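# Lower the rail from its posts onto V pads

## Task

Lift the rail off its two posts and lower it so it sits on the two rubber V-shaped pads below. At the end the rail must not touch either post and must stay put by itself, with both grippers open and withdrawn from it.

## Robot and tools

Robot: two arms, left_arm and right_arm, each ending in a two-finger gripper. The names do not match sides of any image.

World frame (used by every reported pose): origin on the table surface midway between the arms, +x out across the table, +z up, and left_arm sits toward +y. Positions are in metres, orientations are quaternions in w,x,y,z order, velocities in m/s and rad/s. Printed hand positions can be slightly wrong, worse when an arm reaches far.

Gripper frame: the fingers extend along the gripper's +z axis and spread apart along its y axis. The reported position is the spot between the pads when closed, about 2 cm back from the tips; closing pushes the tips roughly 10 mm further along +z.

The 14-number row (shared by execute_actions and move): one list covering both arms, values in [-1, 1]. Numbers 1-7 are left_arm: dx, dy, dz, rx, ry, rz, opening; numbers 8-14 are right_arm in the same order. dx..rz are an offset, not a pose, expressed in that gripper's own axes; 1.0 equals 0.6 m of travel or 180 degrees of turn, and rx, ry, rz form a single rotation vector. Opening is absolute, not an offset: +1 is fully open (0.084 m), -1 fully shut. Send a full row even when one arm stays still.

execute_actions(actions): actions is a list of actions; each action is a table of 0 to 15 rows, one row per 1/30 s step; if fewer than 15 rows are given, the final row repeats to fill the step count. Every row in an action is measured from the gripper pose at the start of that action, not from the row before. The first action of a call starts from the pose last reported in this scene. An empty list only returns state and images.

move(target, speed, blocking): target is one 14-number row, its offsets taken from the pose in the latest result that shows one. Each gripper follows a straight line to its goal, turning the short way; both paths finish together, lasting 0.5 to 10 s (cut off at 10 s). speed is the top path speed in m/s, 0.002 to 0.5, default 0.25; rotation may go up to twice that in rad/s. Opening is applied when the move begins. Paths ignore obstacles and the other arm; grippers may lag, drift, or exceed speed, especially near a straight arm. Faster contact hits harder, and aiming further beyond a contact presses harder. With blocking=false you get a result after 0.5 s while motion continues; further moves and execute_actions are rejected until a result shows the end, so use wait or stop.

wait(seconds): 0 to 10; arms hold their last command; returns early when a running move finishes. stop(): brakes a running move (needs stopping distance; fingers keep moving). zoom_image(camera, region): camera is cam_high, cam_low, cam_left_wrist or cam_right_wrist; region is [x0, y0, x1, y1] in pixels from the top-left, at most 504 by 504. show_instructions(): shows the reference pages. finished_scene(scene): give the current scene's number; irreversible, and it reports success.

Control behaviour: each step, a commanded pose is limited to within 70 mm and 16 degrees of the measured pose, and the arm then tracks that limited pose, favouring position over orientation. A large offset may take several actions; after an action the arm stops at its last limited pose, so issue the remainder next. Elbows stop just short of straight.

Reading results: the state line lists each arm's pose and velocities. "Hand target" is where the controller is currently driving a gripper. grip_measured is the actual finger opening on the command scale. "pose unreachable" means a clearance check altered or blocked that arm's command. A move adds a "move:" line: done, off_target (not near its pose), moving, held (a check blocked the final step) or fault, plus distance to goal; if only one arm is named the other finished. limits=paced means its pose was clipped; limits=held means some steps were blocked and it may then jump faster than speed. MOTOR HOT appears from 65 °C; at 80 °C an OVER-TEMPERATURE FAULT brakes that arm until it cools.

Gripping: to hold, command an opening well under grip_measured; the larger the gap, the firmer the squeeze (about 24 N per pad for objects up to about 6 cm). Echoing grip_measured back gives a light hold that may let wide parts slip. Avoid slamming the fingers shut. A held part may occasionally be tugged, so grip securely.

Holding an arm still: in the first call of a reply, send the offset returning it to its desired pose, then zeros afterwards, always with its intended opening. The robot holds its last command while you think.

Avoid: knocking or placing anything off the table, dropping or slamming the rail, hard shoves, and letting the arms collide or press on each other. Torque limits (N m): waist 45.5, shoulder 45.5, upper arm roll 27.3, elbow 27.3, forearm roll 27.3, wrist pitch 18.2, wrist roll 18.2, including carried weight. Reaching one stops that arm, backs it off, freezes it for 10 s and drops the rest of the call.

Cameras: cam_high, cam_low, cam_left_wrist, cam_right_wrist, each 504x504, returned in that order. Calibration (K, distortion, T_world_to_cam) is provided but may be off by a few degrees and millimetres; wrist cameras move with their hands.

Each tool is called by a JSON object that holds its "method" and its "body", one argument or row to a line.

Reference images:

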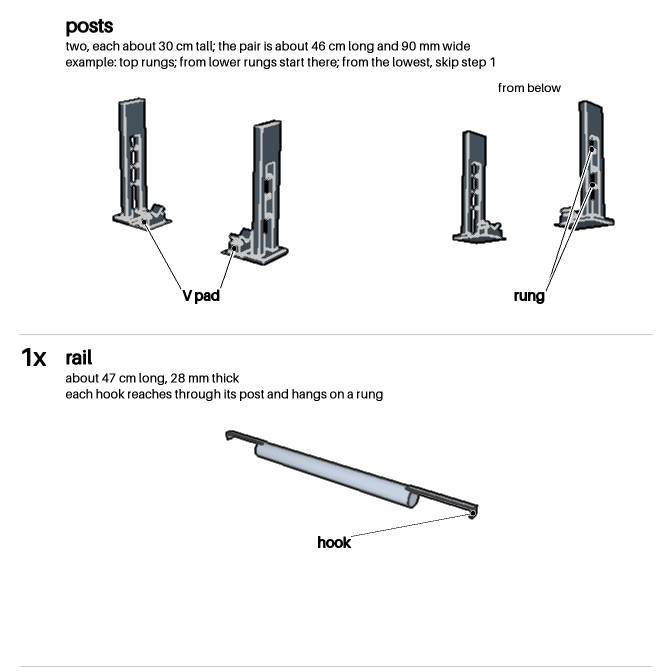

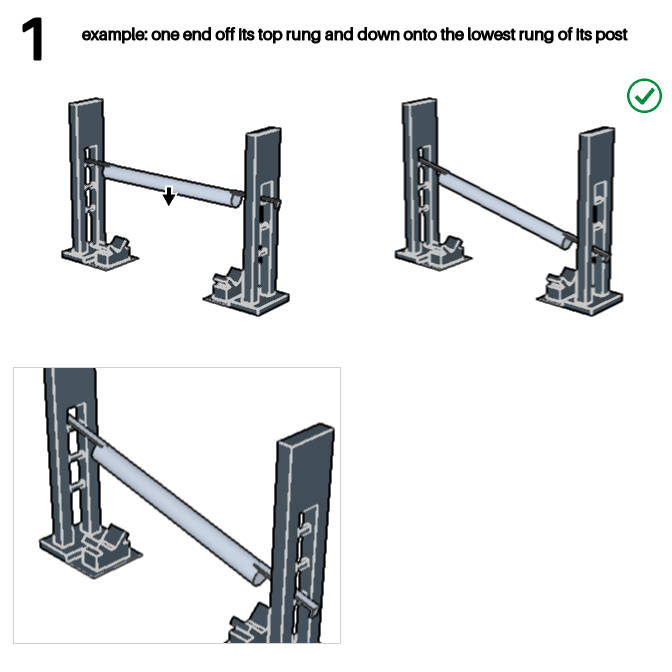

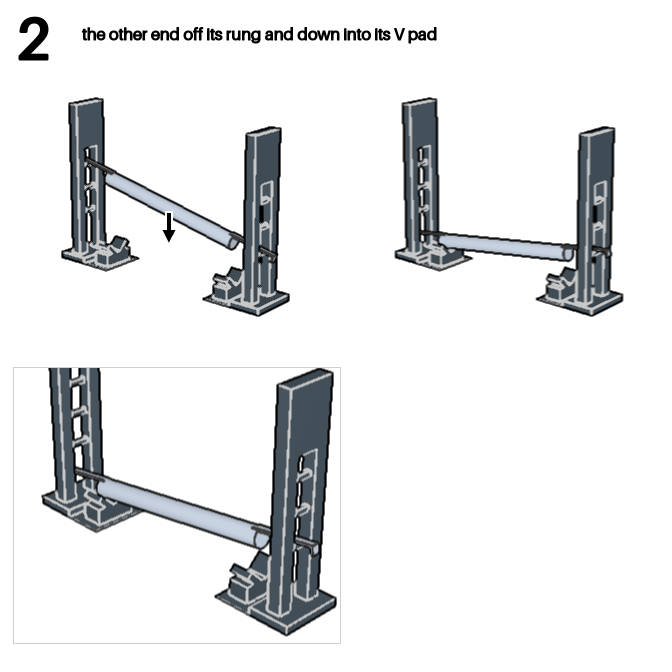

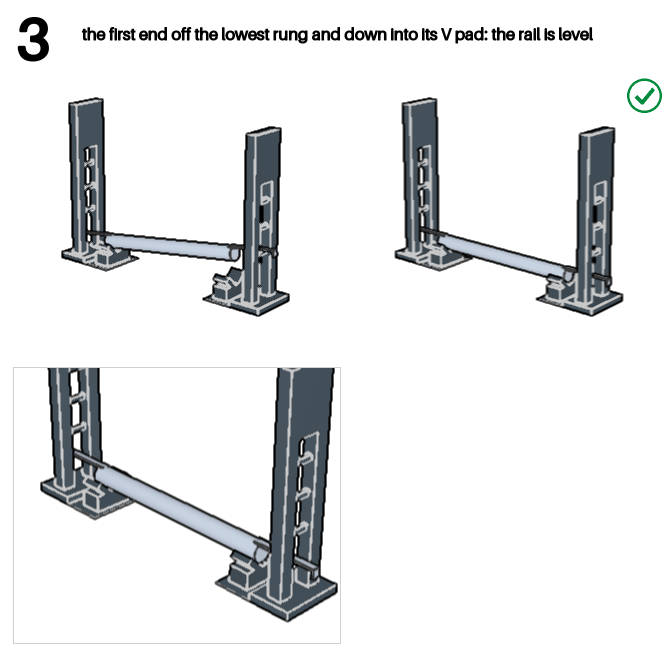

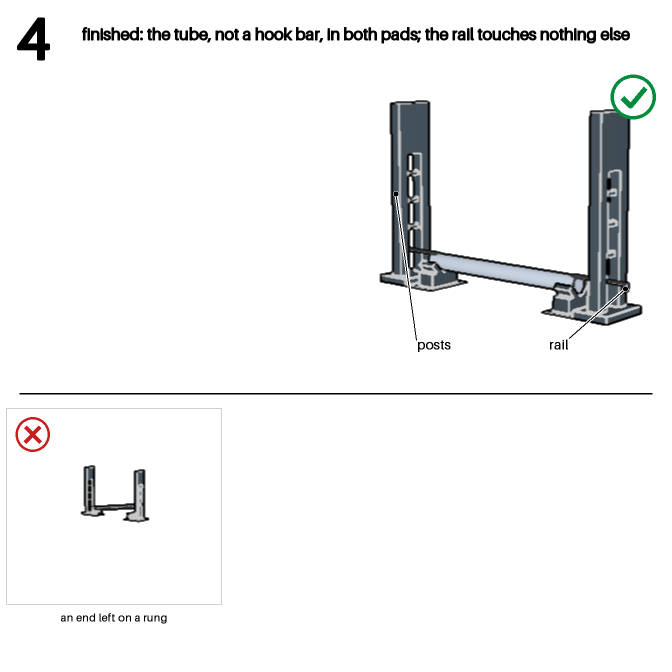

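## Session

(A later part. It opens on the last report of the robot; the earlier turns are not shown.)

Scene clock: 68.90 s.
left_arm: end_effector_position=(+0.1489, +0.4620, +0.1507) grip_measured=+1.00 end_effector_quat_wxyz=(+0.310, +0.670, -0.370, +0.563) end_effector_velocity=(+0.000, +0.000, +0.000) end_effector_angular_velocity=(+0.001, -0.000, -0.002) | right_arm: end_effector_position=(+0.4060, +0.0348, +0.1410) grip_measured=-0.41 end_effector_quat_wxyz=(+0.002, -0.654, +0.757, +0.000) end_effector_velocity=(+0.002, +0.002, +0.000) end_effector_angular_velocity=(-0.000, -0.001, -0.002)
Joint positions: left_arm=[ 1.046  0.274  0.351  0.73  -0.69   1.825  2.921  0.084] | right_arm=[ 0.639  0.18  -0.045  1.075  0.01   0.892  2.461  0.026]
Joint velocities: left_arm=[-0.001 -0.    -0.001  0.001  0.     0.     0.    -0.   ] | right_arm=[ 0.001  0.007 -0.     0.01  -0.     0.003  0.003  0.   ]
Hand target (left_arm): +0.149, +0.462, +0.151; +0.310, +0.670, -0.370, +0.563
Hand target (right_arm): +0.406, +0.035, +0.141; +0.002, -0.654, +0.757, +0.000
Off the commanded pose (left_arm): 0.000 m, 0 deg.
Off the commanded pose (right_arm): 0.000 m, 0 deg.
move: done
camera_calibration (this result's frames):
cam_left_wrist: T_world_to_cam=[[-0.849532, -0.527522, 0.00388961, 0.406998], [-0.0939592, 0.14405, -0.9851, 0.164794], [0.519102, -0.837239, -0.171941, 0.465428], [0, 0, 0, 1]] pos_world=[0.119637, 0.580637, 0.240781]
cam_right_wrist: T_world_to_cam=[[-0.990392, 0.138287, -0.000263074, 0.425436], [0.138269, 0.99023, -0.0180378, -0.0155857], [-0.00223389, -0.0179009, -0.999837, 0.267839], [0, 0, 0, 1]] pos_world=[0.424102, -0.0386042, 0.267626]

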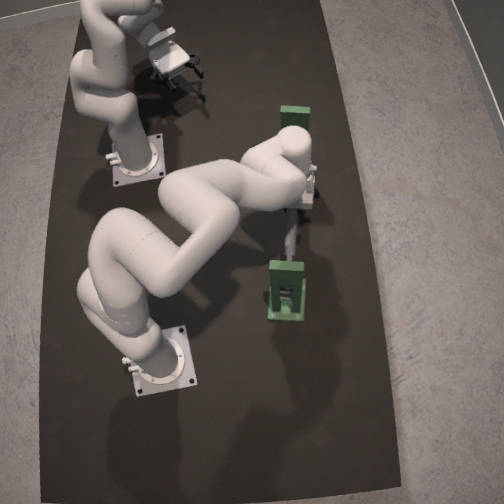

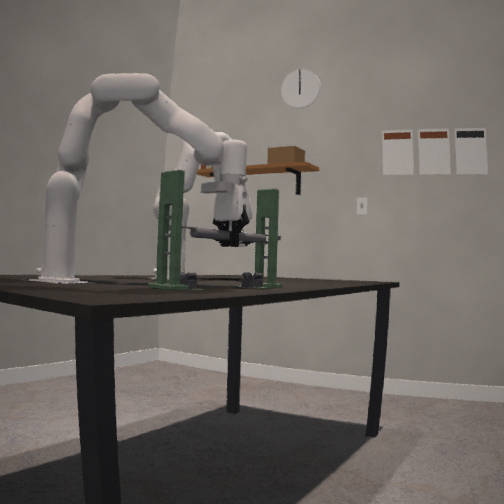

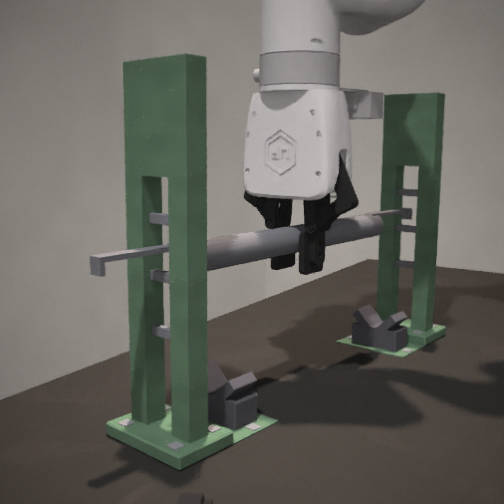

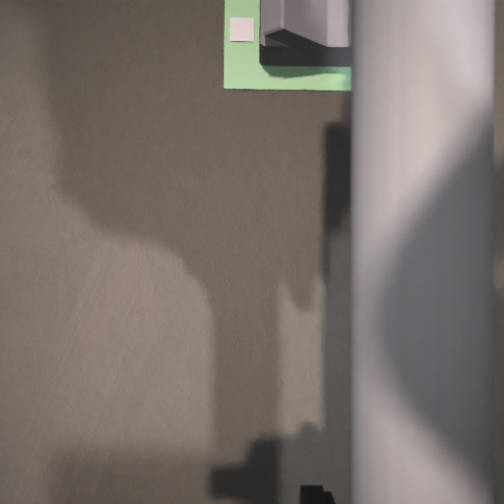

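{"method": "move", "body": {
  "target": [0,0,0,0,0,0,1, -0.015,0,0,0,0,0,-1],
  "speed": 0.02
}}

{"method": "zoom_image", "body": {
  "camera": "cam_low",
  "region": [240, 210, 290, 260]
}}

{"method": "zoom_image", "body": {
  "camera": "cam_left_wrist",
  "region": [370, 180, 440, 250]
}}

Scene clock: 85.33 s.
left_arm: end_effector_position=(+0.1489, +0.4620, +0.1507) grip_measured=+1.00 end_effector_quat_wxyz=(+0.310, +0.670, -0.370, +0.563) end_effector_velocity=(+0.000, +0.000, -0.000) end_effector_angular_velocity=(-0.000, -0.000, +0.000) | right_arm: end_effector_position=(+0.4072, +0.0435, +0.1410) grip_measured=-0.41 end_effector_quat_wxyz=(+0.002, -0.654, +0.757, +0.000) end_effector_velocity=(+0.001, +0.001, +0.000) end_effector_angular_velocity=(+0.000, -0.001, -0.002)
Joint positions: left_arm=[ 1.046  0.274  0.351  0.73  -0.69   1.825  2.921  0.084] | right_arm=[ 0.645  0.201 -0.04   1.103  0.01   0.899  2.472  0.026]
Joint velocities: left_arm=[-0.001  0.001  0.     0.001 -0.001  0.     0.     0.   ] | right_arm=[ 0.001  0.005 -0.     0.007 -0.     0.002  0.003  0.   ]
Hand target (left_arm): +0.149, +0.462, +0.151; +0.310, +0.670, -0.370, +0.563
Hand target (right_arm): +0.407, +0.044, +0.141; +0.002, -0.654, +0.757, +0.000
Off the commanded pose (left_arm): 0.000 m, 0 deg.
Off the commanded pose (right_arm): 0.000 m, 0 deg.
move: done
camera_calibration (this result's frames):
cam_left_wrist: T_world_to_cam=[[-0.849532, -0.527522, 0.0038899, 0.406998], [-0.0939594, 0.14405, -0.9851, 0.164794], [0.519102, -0.837239, -0.171941, 0.465428], [0, 0, 0, 1]] pos_world=[0.119637, 0.580637, 0.240781]
cam_right_wrist: T_world_to_cam=[[-0.990395, 0.138263, -0.000222072, 0.42544], [0.138245, 0.990234, -0.0180065, -0.0243798], [-0.00226974, -0.0178643, -0.999838, 0.268009], [0, 0, 0, 1]] pos_world=[0.425333, -0.0298932, 0.267621]

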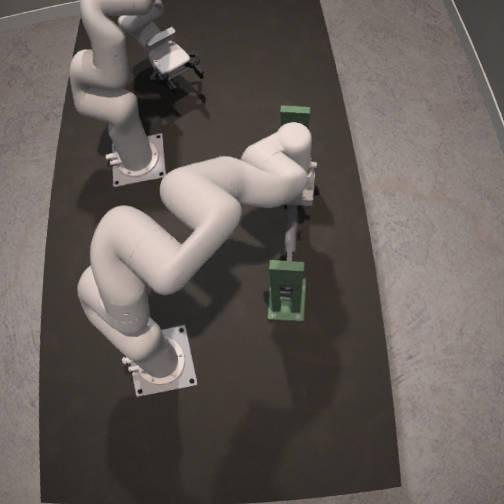

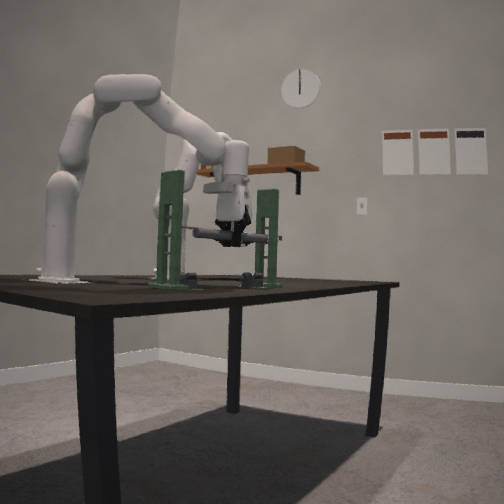

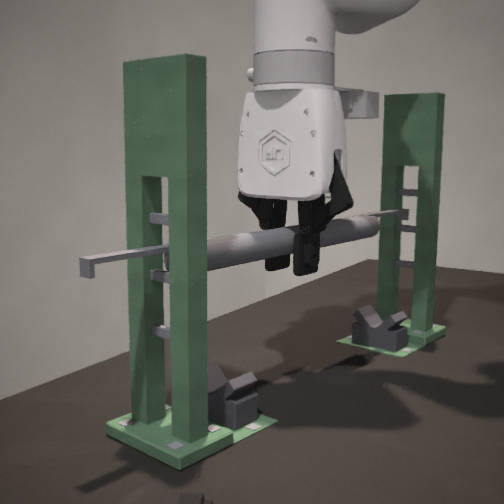

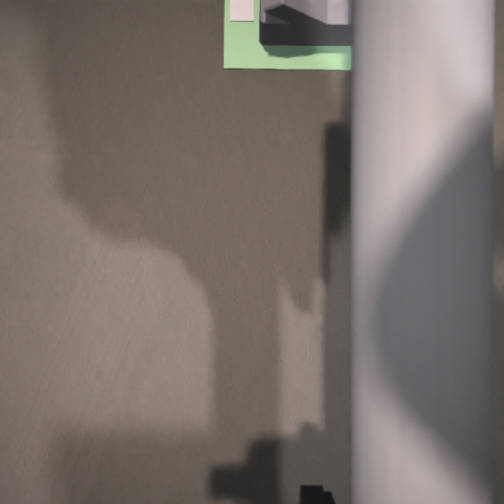

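Region (240, 210, 290, 260) of cam_low's 504x504 image, scaled by 10.080, with more detail than that image has.

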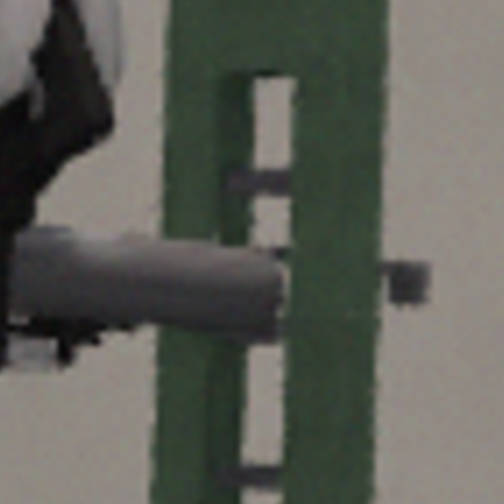

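Region (370, 180, 440, 250) of cam_left_wrist's 504x504 image, scaled by 7.200, with more detail than that image has.

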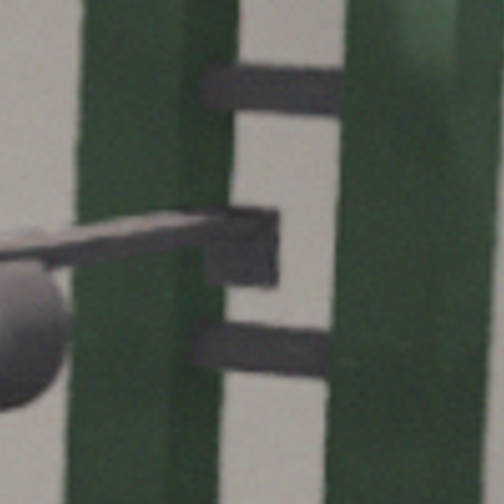

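{"method": "move", "body": {
  "target": [0,0,0,0,0,0,1, 0,0,0.0165,0,-0.019,0,-1],
  "speed": 0.02
}}

{"method": "zoom_image", "body": {
  "camera": "cam_left_wrist",
  "region": [340, 170, 460, 290]
}}

{"method": "zoom_image", "body": {
  "camera": "cam_low",
  "region": [140, 190, 290, 300]
}}

Scene clock: 101.30 s.
left_arm: end_effector_position=(+0.1489, +0.4620, +0.1507) grip_measured=+1.00 end_effector_quat_wxyz=(+0.310, +0.670, -0.370, +0.563) end_effector_velocity=(+0.000, +0.000, +0.000) end_effector_angular_velocity=(+0.002, -0.001, +0.000) | right_arm: end_effector_position=(+0.4072, +0.0435, +0.1312) grip_measured=-0.41 end_effector_quat_wxyz=(+0.024, -0.654, +0.756, +0.019) end_effector_velocity=(+0.000, +0.001, -0.001) end_effector_angular_velocity=(+0.011, -0.002, +0.001)
Joint positions: left_arm=[ 1.046  0.274  0.351  0.73  -0.69   1.825  2.921  0.084] | right_arm=[ 0.629  0.188 -0.036  1.042  0.06   0.806  2.425  0.026]
Joint velocities: left_arm=[-0.001 -0.001  0.001  0.001 -0.     0.     0.     0.   ] | right_arm=[-0.003 -0.002  0.002 -0.009  0.009 -0.016 -0.009  0.   ]
Hand target (left_arm): +0.149, +0.462, +0.151; +0.310, +0.670, -0.370, +0.563
Hand target (right_arm): +0.407, +0.044, +0.131; +0.024, -0.654, +0.756, +0.020
Off the commanded pose (left_arm): 0.000 m, 0 deg.
Off the commanded pose (right_arm): 0.000 m, 0 deg.
move: done
camera_calibration (this result's frames):
cam_left_wrist: T_world_to_cam=[[-0.849532, -0.527522, 0.0038899, 0.406998], [-0.0939594, 0.14405, -0.9851, 0.164794], [0.519102, -0.837239, -0.171941, 0.465428], [0, 0, 0, 1]] pos_world=[0.119637, 0.580637, 0.240781]
cam_right_wrist: T_world_to_cam=[[-0.990403, 0.138205, -0.000405699, 0.425492], [0.138075, 0.989591, 0.0405653, -0.0321355], [0.00600782, 0.04012, -0.999177, 0.252239], [0, 0, 0, 1]] pos_world=[0.42433, -0.0371241, 0.253507]

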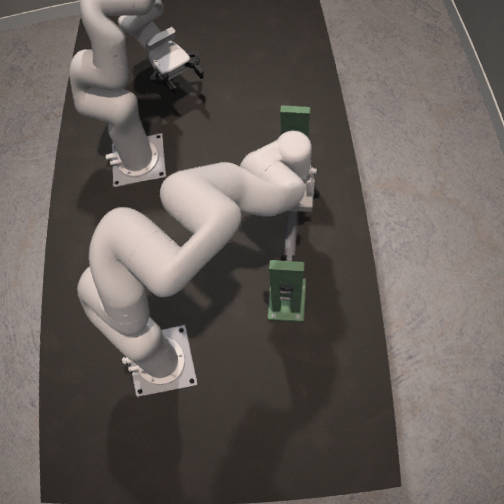

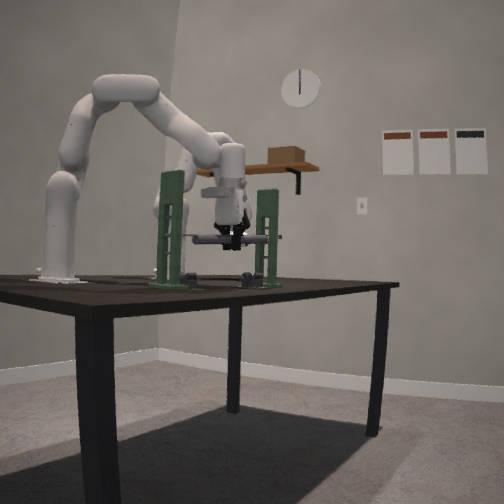

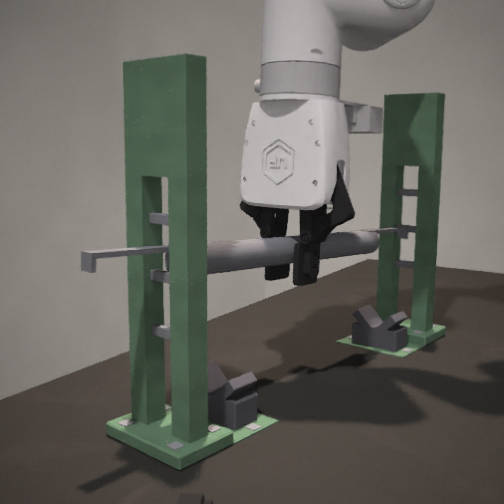

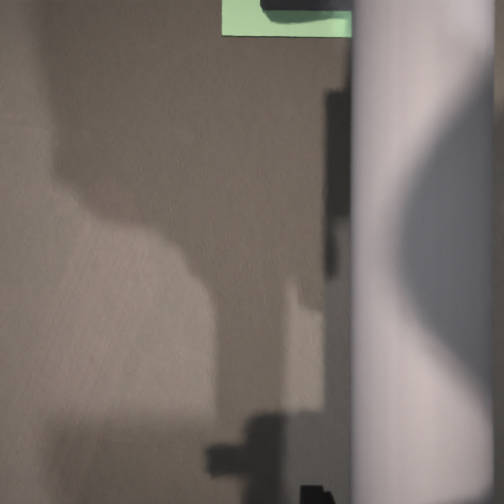

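Region (340, 170, 460, 290) of cam_left_wrist's 504x504 image, scaled by 4.200, with more detail than that image has.

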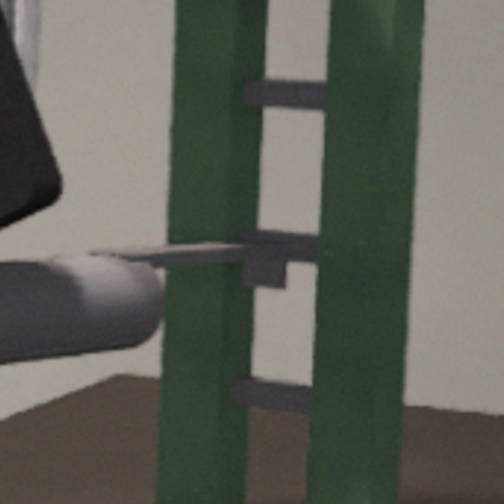

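Region (140, 190, 290, 300) of cam_low's 504x504 image, scaled by 3.360, with more detail than that image has; it fills the top 370 rows of this view, and the rest is white.

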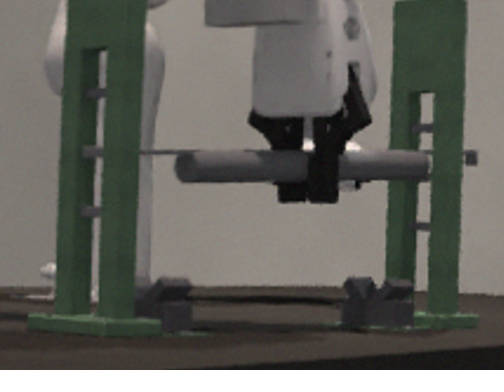

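{"method": "move", "body": {
  "target": [0,0,0,0,0,0,1, 0.0023,0,0.0391,0,-0.0438,0,-1],
  "speed": 0.04
}}

{"method": "zoom_image", "body": {
  "camera": "cam_left_wrist",
  "region": [300, 170, 460, 360]
}}

{"method": "zoom_image", "body": {
  "camera": "cam_low",
  "region": [140, 190, 290, 300]
}}

Scene clock: 106.20 s.
left_arm: end_effector_position=(+0.1489, +0.4620, +0.1507) grip_measured=+1.00 end_effector_quat_wxyz=(+0.310, +0.670, -0.370, +0.563) end_effector_velocity=(+0.000, +0.000, +0.000) end_effector_angular_velocity=(+0.001, -0.001, -0.003) | right_arm: end_effector_position=(+0.4073, +0.0435, +0.1078) grip_measured=-0.41 end_effector_quat_wxyz=(+0.075, -0.651, +0.753, +0.064) end_effector_velocity=(+0.001, +0.003, +0.000) end_effector_angular_velocity=(+0.021, -0.007, +0.004)
Joint positions: left_arm=[ 1.046  0.274  0.351  0.73  -0.69   1.825  2.921  0.084] | right_arm=[ 0.583  0.178 -0.01   0.916  0.227  0.597  2.266  0.026]
Joint velocities: left_arm=[-0.002 -0.    -0.     0.001  0.     0.001  0.     0.   ] | right_arm=[-0.006 -0.001  0.007 -0.007  0.026 -0.022 -0.026 -0.   ]
Hand target (left_arm): +0.149, +0.462, +0.151; +0.310, +0.670, -0.370, +0.563
Hand target (right_arm): +0.407, +0.044, +0.108; +0.076, -0.651, +0.753, +0.064
Off the commanded pose (left_arm): 0.000 m, 0 deg.
Off the commanded pose (right_arm): 0.000 m, 0 deg.
move: done
camera_calibration (this result's frames):
cam_left_wrist: T_world_to_cam=[[-0.849532, -0.527522, 0.00388967, 0.406998], [-0.0939593, 0.14405, -0.9851, 0.164794], [0.519102, -0.837239, -0.171941, 0.465428], [0, 0, 0, 1]] pos_world=[0.119637, 0.580637, 0.240781]
cam_right_wrist: T_world_to_cam=[[-0.990414, 0.138125, -0.00101739, 0.425607], [0.135803, 0.975056, 0.175564, -0.0442214], [0.0252418, 0.173743, -0.984468, 0.213678], [0, 0, 0, 1]] pos_world=[0.422139, -0.0527937, 0.218556]

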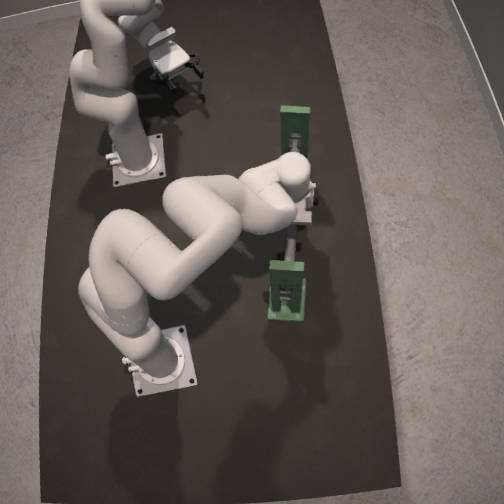

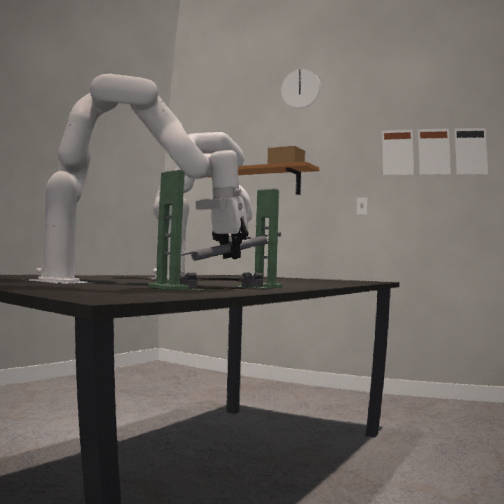

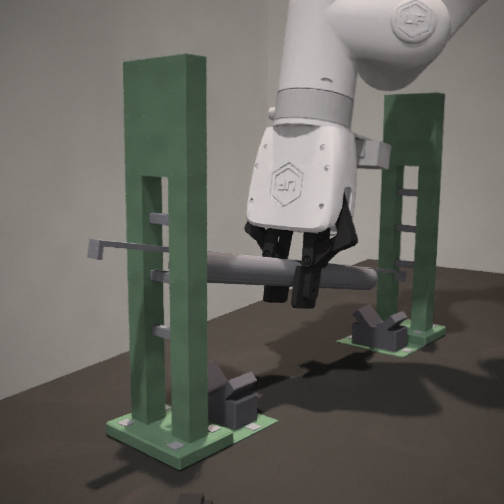

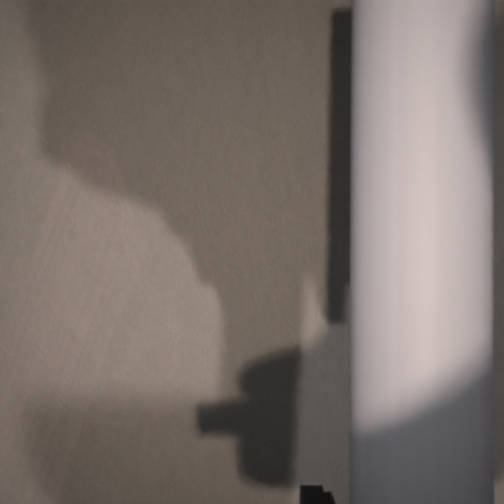

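Region (300, 170, 460, 360) of cam_left_wrist's 504x504 image, scaled by 2.653, with more detail than that image has; it fills the left 424 columns of this view, and the rest is white.

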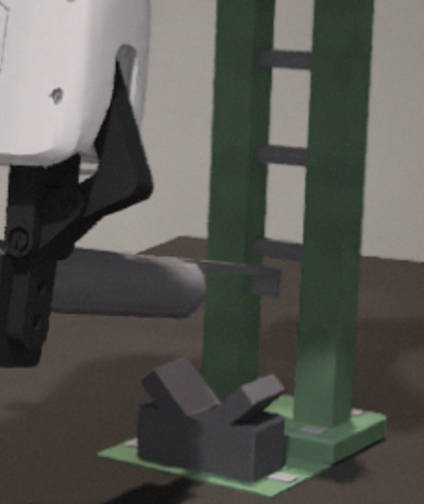

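Region (140, 190, 290, 300) of cam_low's 504x504 image, scaled by 3.360, with more detail than that image has; it fills the top 370 rows of this view, and the rest is white.

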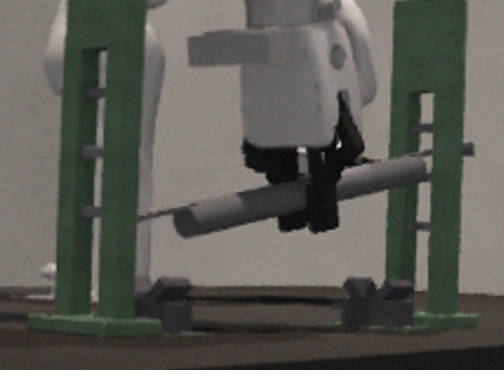

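{"method": "move", "body": {
  "target": [0,0,0,0,0,0,1, 0.0011,0,0.0057,0,-0.0067,0,-1],
  "speed": 0.03
}}

{"method": "move", "body": {
  "target": [0,0,0,0,0,0,1, 0.09,0,0,0,0,0,-1],
  "speed": 0.03
}}

{"method": "zoom_image", "body": {
  "camera": "cam_left_wrist",
  "region": [300, 170, 460, 360]
}}

{"method": "zoom_image", "body": {
  "camera": "cam_left_wrist",
  "region": [100, 170, 260, 360]
}}

Scene clock: 113.10 s.
left_arm: end_effector_position=(+0.1489, +0.4620, +0.1507) grip_measured=+1.00 end_effector_quat_wxyz=(+0.310, +0.670, -0.370, +0.563) end_effector_velocity=(+0.000, -0.000, -0.000) end_effector_angular_velocity=(-0.001, -0.000, +0.000) | right_arm: end_effector_position=(+0.4072, +0.0435, +0.1044) grip_measured=-0.41 end_effector_quat_wxyz=(+0.082, -0.650, +0.752, +0.070) end_effector_velocity=(+0.001, +0.000, -0.001) end_effector_angular_velocity=(+0.011, -0.003, +0.000)
Joint positions: left_arm=[ 1.046  0.274  0.351  0.73  -0.69   1.825  2.921  0.084] | right_arm=[ 0.574  0.179 -0.003  0.9    0.259  0.568  2.234  0.026]
Joint velocities: left_arm=[-0.001  0.    -0.    -0.001 -0.001 -0.     0.     0.   ] | right_arm=[-0.005  0.     0.004 -0.006  0.018 -0.014 -0.017 -0.   ]
Hand target (left_arm): +0.149, +0.462, +0.151; +0.310, +0.670, -0.370, +0.563
Hand target (right_arm): +0.407, +0.044, +0.104; +0.083, -0.650, +0.752, +0.071
Off the commanded pose (left_arm): 0.000 m, 0 deg.
Off the commanded pose (right_arm): 0.000 m, 0 deg.
move: done
camera_calibration (this result's frames):
cam_left_wrist: T_world_to_cam=[[-0.849532, -0.527522, 0.0038898, 0.406998], [-0.0939594, 0.14405, -0.9851, 0.164794], [0.519102, -0.837239, -0.171941, 0.465428], [0, 0, 0, 1]] pos_world=[0.119637, 0.580637, 0.240781]
cam_right_wrist: T_world_to_cam=[[-0.990404, 0.138198, -0.00104436, 0.425596], [0.13534, 0.971395, 0.195128, -0.0452961], [0.0279808, 0.193114, -0.980777, 0.208], [0, 0, 0, 1]] pos_world=[0.421823, -0.054984, 0.213285]

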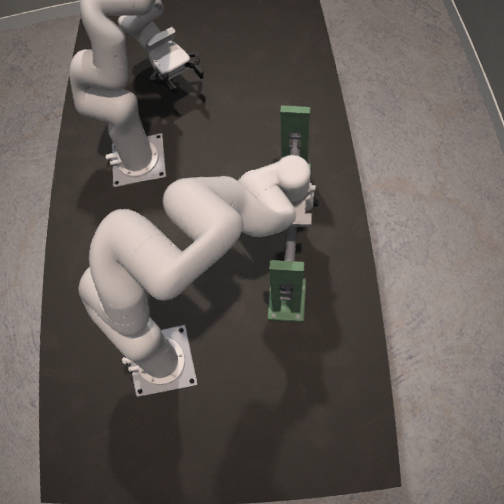

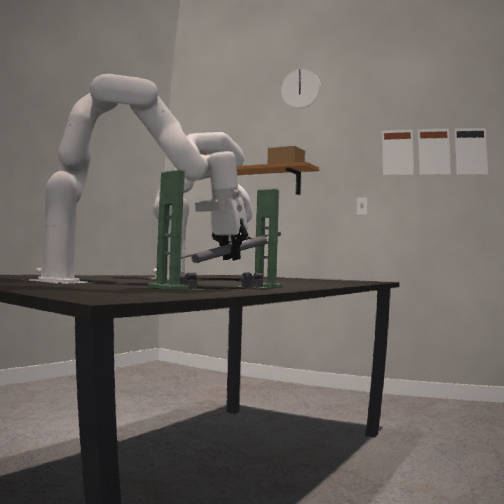

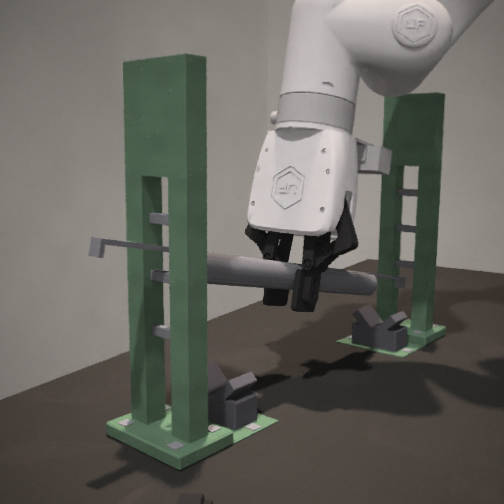

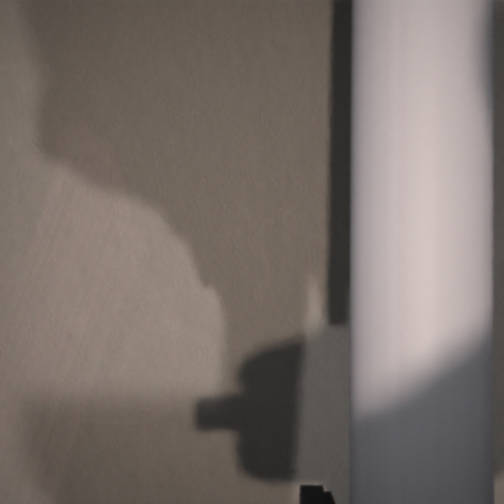

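Scene clock: 115.23 s.
left_arm: end_effector_position=(+0.1489, +0.4620, +0.1507) grip_measured=+1.00 end_effector_quat_wxyz=(+0.310, +0.670, -0.370, +0.563) end_effector_velocity=(+0.000, +0.000, +0.000) end_effector_angular_velocity=(+0.000, -0.001, +0.000) | right_arm: end_effector_position=(+0.3998, -0.0085, +0.0929) grip_measured=-0.41 end_effector_quat_wxyz=(+0.082, -0.650, +0.752, +0.070) end_effector_velocity=(+0.000, -0.001, +0.001) end_effector_angular_velocity=(+0.003, -0.003, +0.002)
Joint positions: left_arm=[ 1.046  0.274  0.351  0.73  -0.69   1.825  2.921  0.084] | right_arm=[ 0.524  0.096 -0.025  0.754  0.309  0.521  2.113  0.026]
Joint velocities: left_arm=[ 0.    -0.    -0.001 -0.    -0.001 -0.    -0.    -0.   ] | right_arm=[-0.002 -0.004 -0.    -0.004  0.004 -0.002 -0.007  0.   ]
Hand target (left_arm): +0.149, +0.462, +0.151; +0.310, +0.670, -0.370, +0.563
Hand target (right_arm): +0.400, -0.009, +0.093; +0.082, -0.650, +0.752, +0.070
Off the commanded pose (left_arm): 0.000 m, 0 deg.
Off the commanded pose (right_arm): 0.000 m, 0 deg.
move: done
camera_calibration (this result's frames):
cam_left_wrist: T_world_to_cam=[[-0.849532, -0.527523, 0.0038897, 0.406998], [-0.0939593, 0.14405, -0.9851, 0.164794], [0.519102, -0.837239, -0.171941, 0.465428], [0, 0, 0, 1]] pos_world=[0.119637, 0.580637, 0.240781]
cam_right_wrist: T_world_to_cam=[[-0.990419, 0.138088, -0.00126782, 0.425451], [0.135192, 0.971435, 0.195029, 0.00846871], [0.0281628, 0.192989, -0.980797, 0.206869], [0, 0, 0, 1]] pos_world=[0.414404, -0.1069, 0.201784]

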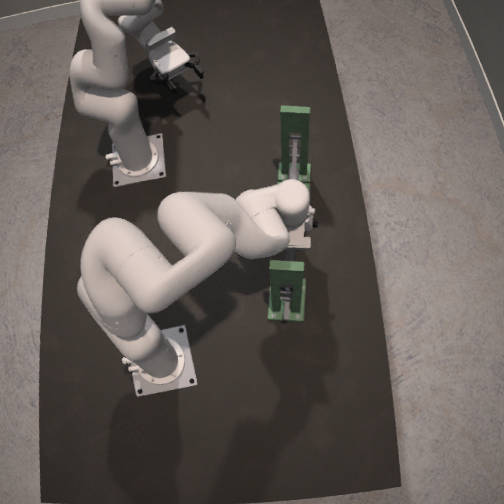

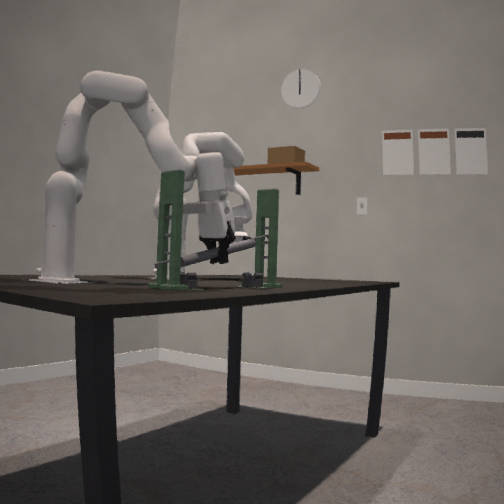

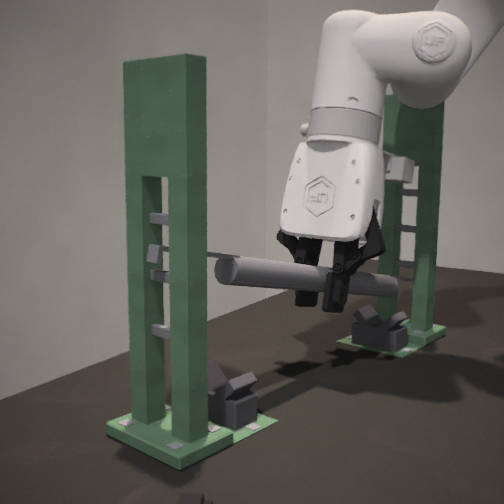

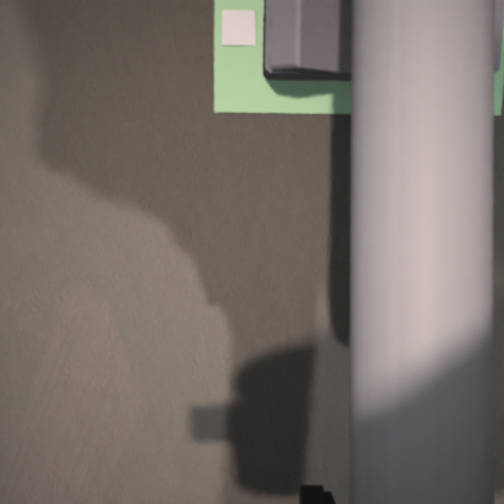

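Region (300, 170, 460, 360) of cam_left_wrist's 504x504 image, scaled by 2.653, with more detail than that image has; it fills the left 424 columns of this view, and the rest is white.

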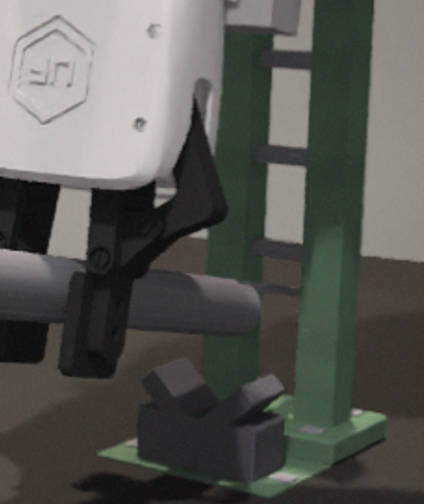

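Region (100, 170, 260, 360) of cam_left_wrist's 504x504 image, scaled by 2.653, with more detail than that image has; it fills the left 424 columns of this view, and the rest is white.

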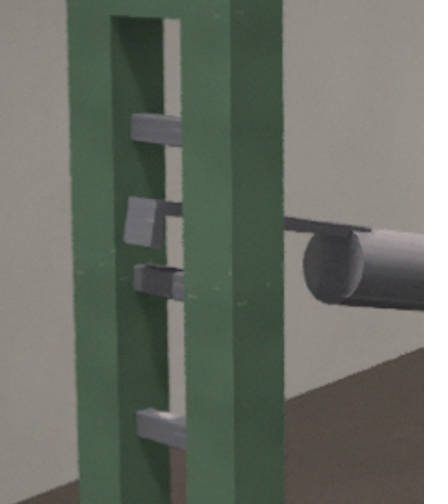

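{"method": "move", "body": {
  "target": [0,0,0,0,0,0,1, 0.02,0,-0.0043,0,0,0,-1],
  "speed": 0.02
}}

{"method": "zoom_image", "body": {
  "camera": "cam_high",
  "region": [200, 170, 340, 330]
}}

{"method": "zoom_image", "body": {
  "camera": "cam_low",
  "region": [130, 120, 290, 300]
}}

Scene clock: 125.87 s.
left_arm: end_effector_position=(+0.1489, +0.4620, +0.1507) grip_measured=+1.00 end_effector_quat_wxyz=(+0.310, +0.670, -0.370, +0.563) end_effector_velocity=(-0.000, -0.000, -0.000) end_effector_angular_velocity=(+0.000, +0.001, -0.002) | right_arm: end_effector_position=(+0.3981, -0.0184, +0.0938) grip_measured=-0.41 end_effector_quat_wxyz=(+0.083, -0.651, +0.751, +0.070) end_effector_velocity=(-0.000, -0.002, +0.002) end_effector_angular_velocity=(+0.003, -0.004, +0.006)
Joint positions: left_arm=[ 1.046  0.274  0.351  0.73  -0.69   1.825  2.921  0.084] | right_arm=[ 0.514  0.073 -0.03   0.728  0.315  0.519  2.088  0.026]
Joint velocities: left_arm=[-0.001 -0.    -0.    -0.     0.001 -0.001 -0.     0.   ] | right_arm=[-0.004 -0.009  0.002 -0.007  0.002 -0.001 -0.011  0.   ]
Hand target (left_arm): +0.149, +0.462, +0.151; +0.310, +0.670, -0.370, +0.563
Hand target (right_arm): +0.398, -0.021, +0.093; +0.082, -0.650, +0.752, +0.070
Off the commanded pose (left_arm): 0.000 m, 0 deg.
Off the commanded pose (right_arm): 0.002 m, 0 deg.
move: done
camera_calibration (this result's frames):
cam_left_wrist: T_world_to_cam=[[-0.849532, -0.527522, 0.00388957, 0.406998], [-0.0939592, 0.14405, -0.9851, 0.164794], [0.519102, -0.837239, -0.171941, 0.465428], [0, 0, 0, 1]] pos_world=[0.119637, 0.580637, 0.240781]
cam_right_wrist: T_world_to_cam=[[-0.99088, 0.134716, -0.00304046, 0.425342], [0.131493, 0.971613, 0.196669, 0.01949], [0.0294485, 0.194476, -0.980465, 0.209203], [0, 0, 0, 1]] pos_world=[0.412739, -0.116922, 0.202576]

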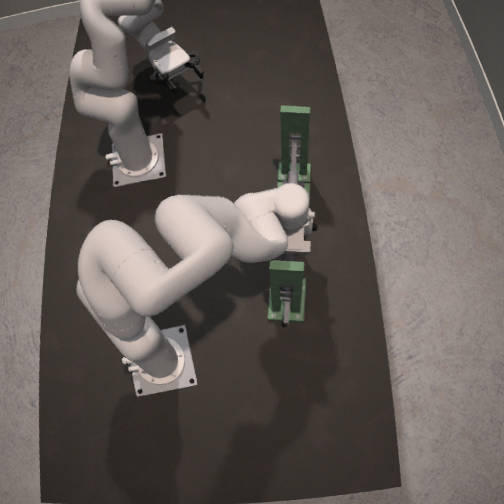

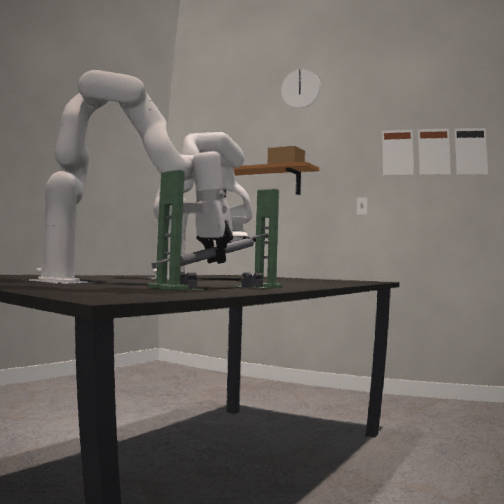

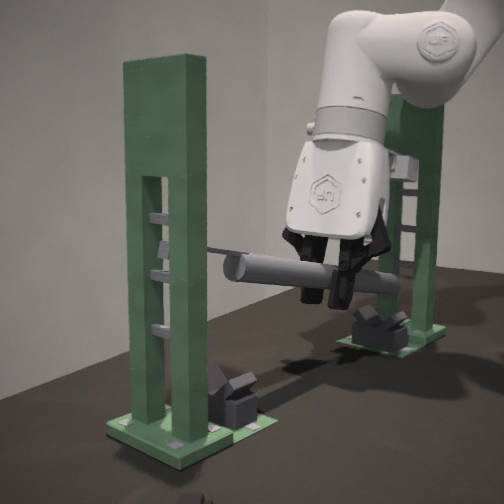

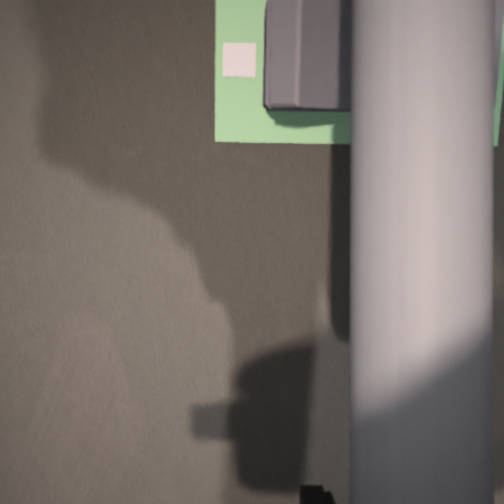

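Region (200, 170, 340, 330) of cam_high's 504x504 image, scaled by 3.150, with more detail than that image has; it fills the left 441 columns of this view, and the rest is white.

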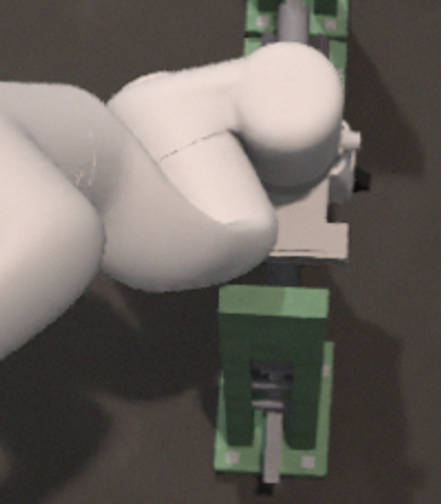

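Region (130, 120, 290, 300) of cam_low's 504x504 image, scaled by 2.800, with more detail than that image has.

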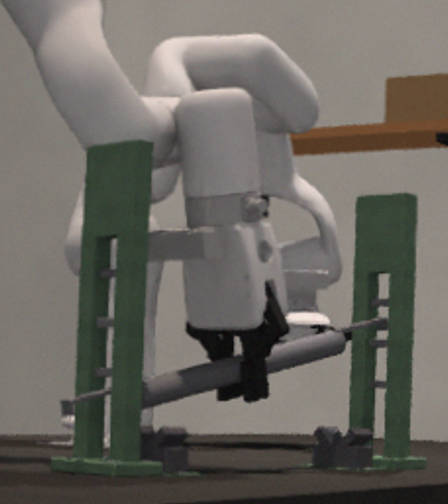

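{"method": "move", "body": {
  "target": [0,0,0,0,0,0,1, -0.0326,0,0.0072,0,0,0,-1],
  "speed": 0.03
}}

Scene clock: 128.73 s.
left_arm: end_effector_position=(+0.1489, +0.4620, +0.1507) grip_measured=+1.00 end_effector_quat_wxyz=(+0.310, +0.670, -0.370, +0.563) end_effector_velocity=(-0.000, -0.001, +0.000) end_effector_angular_velocity=(-0.001, +0.000, -0.001) | right_arm: end_effector_position=(+0.4008, +0.0011, +0.0937) grip_measured=-0.41 end_effector_quat_wxyz=(+0.083, -0.651, +0.751, +0.070) end_effector_velocity=(-0.000, +0.001, -0.000) end_effector_angular_velocity=(-0.001, +0.001, +0.001)
Joint positions: left_arm=[ 1.046  0.274  0.351  0.73  -0.69   1.825  2.921  0.084] | right_arm=[ 0.535  0.112 -0.021  0.776  0.304  0.522  2.13   0.026]
Joint velocities: left_arm=[-0.001  0.     0.001 -0.001  0.     0.001 -0.     0.   ] | right_arm=[ 0.002  0.003  0.001  0.002 -0.001  0.     0.003 -0.   ]
Hand target (left_arm): +0.149, +0.462, +0.151; +0.310, +0.670, -0.370, +0.563
Hand target (right_arm): +0.401, +0.001, +0.094; +0.083, -0.651, +0.751, +0.070
Off the commanded pose (left_arm): 0.000 m, 0 deg.
Off the commanded pose (right_arm): 0.000 m, 0 deg.
move: done
camera_calibration (this result's frames):
cam_left_wrist: T_world_to_cam=[[-0.849532, -0.527522, 0.00388984, 0.406998], [-0.0939595, 0.14405, -0.9851, 0.164794], [0.519102, -0.837239, -0.171941, 0.465428], [0, 0, 0, 1]] pos_world=[0.119637, 0.580637, 0.240781]
cam_right_wrist: T_world_to_cam=[[-0.990821, 0.135151, -0.00277819, 0.425425], [0.131974, 0.971569, 0.196562, -0.0000081501], [0.0292648, 0.194391, -0.980488, 0.205307], [0, 0, 0, 1]] pos_world=[0.415513, -0.0973987, 0.202485]

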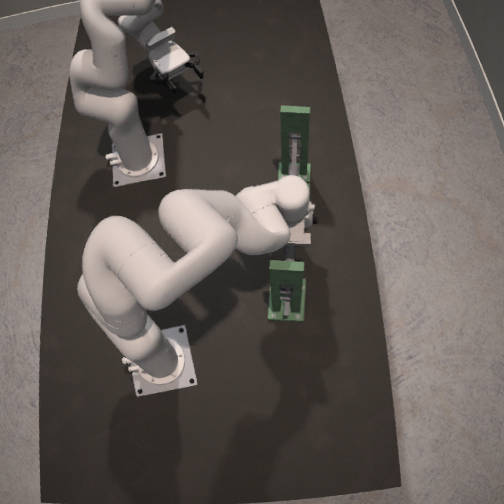

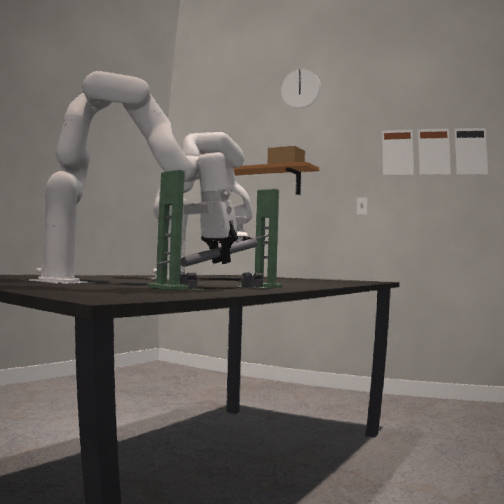

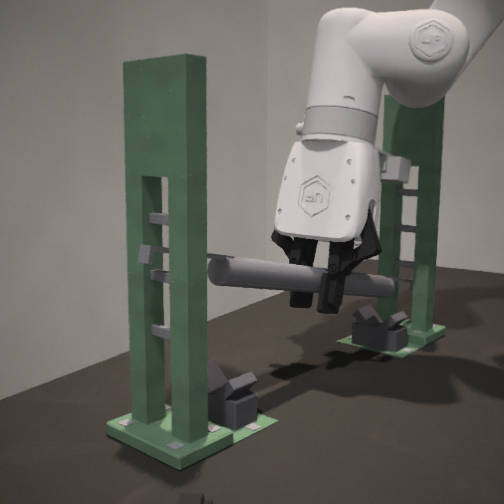

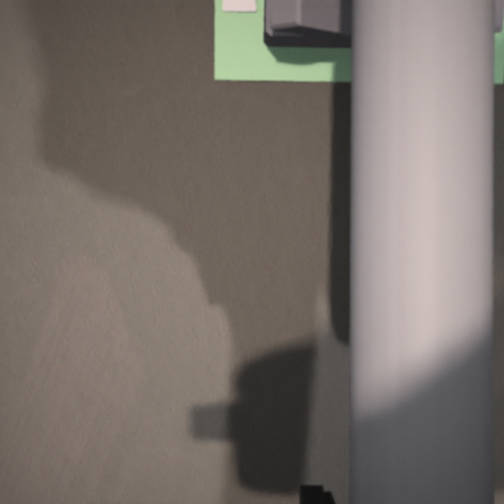

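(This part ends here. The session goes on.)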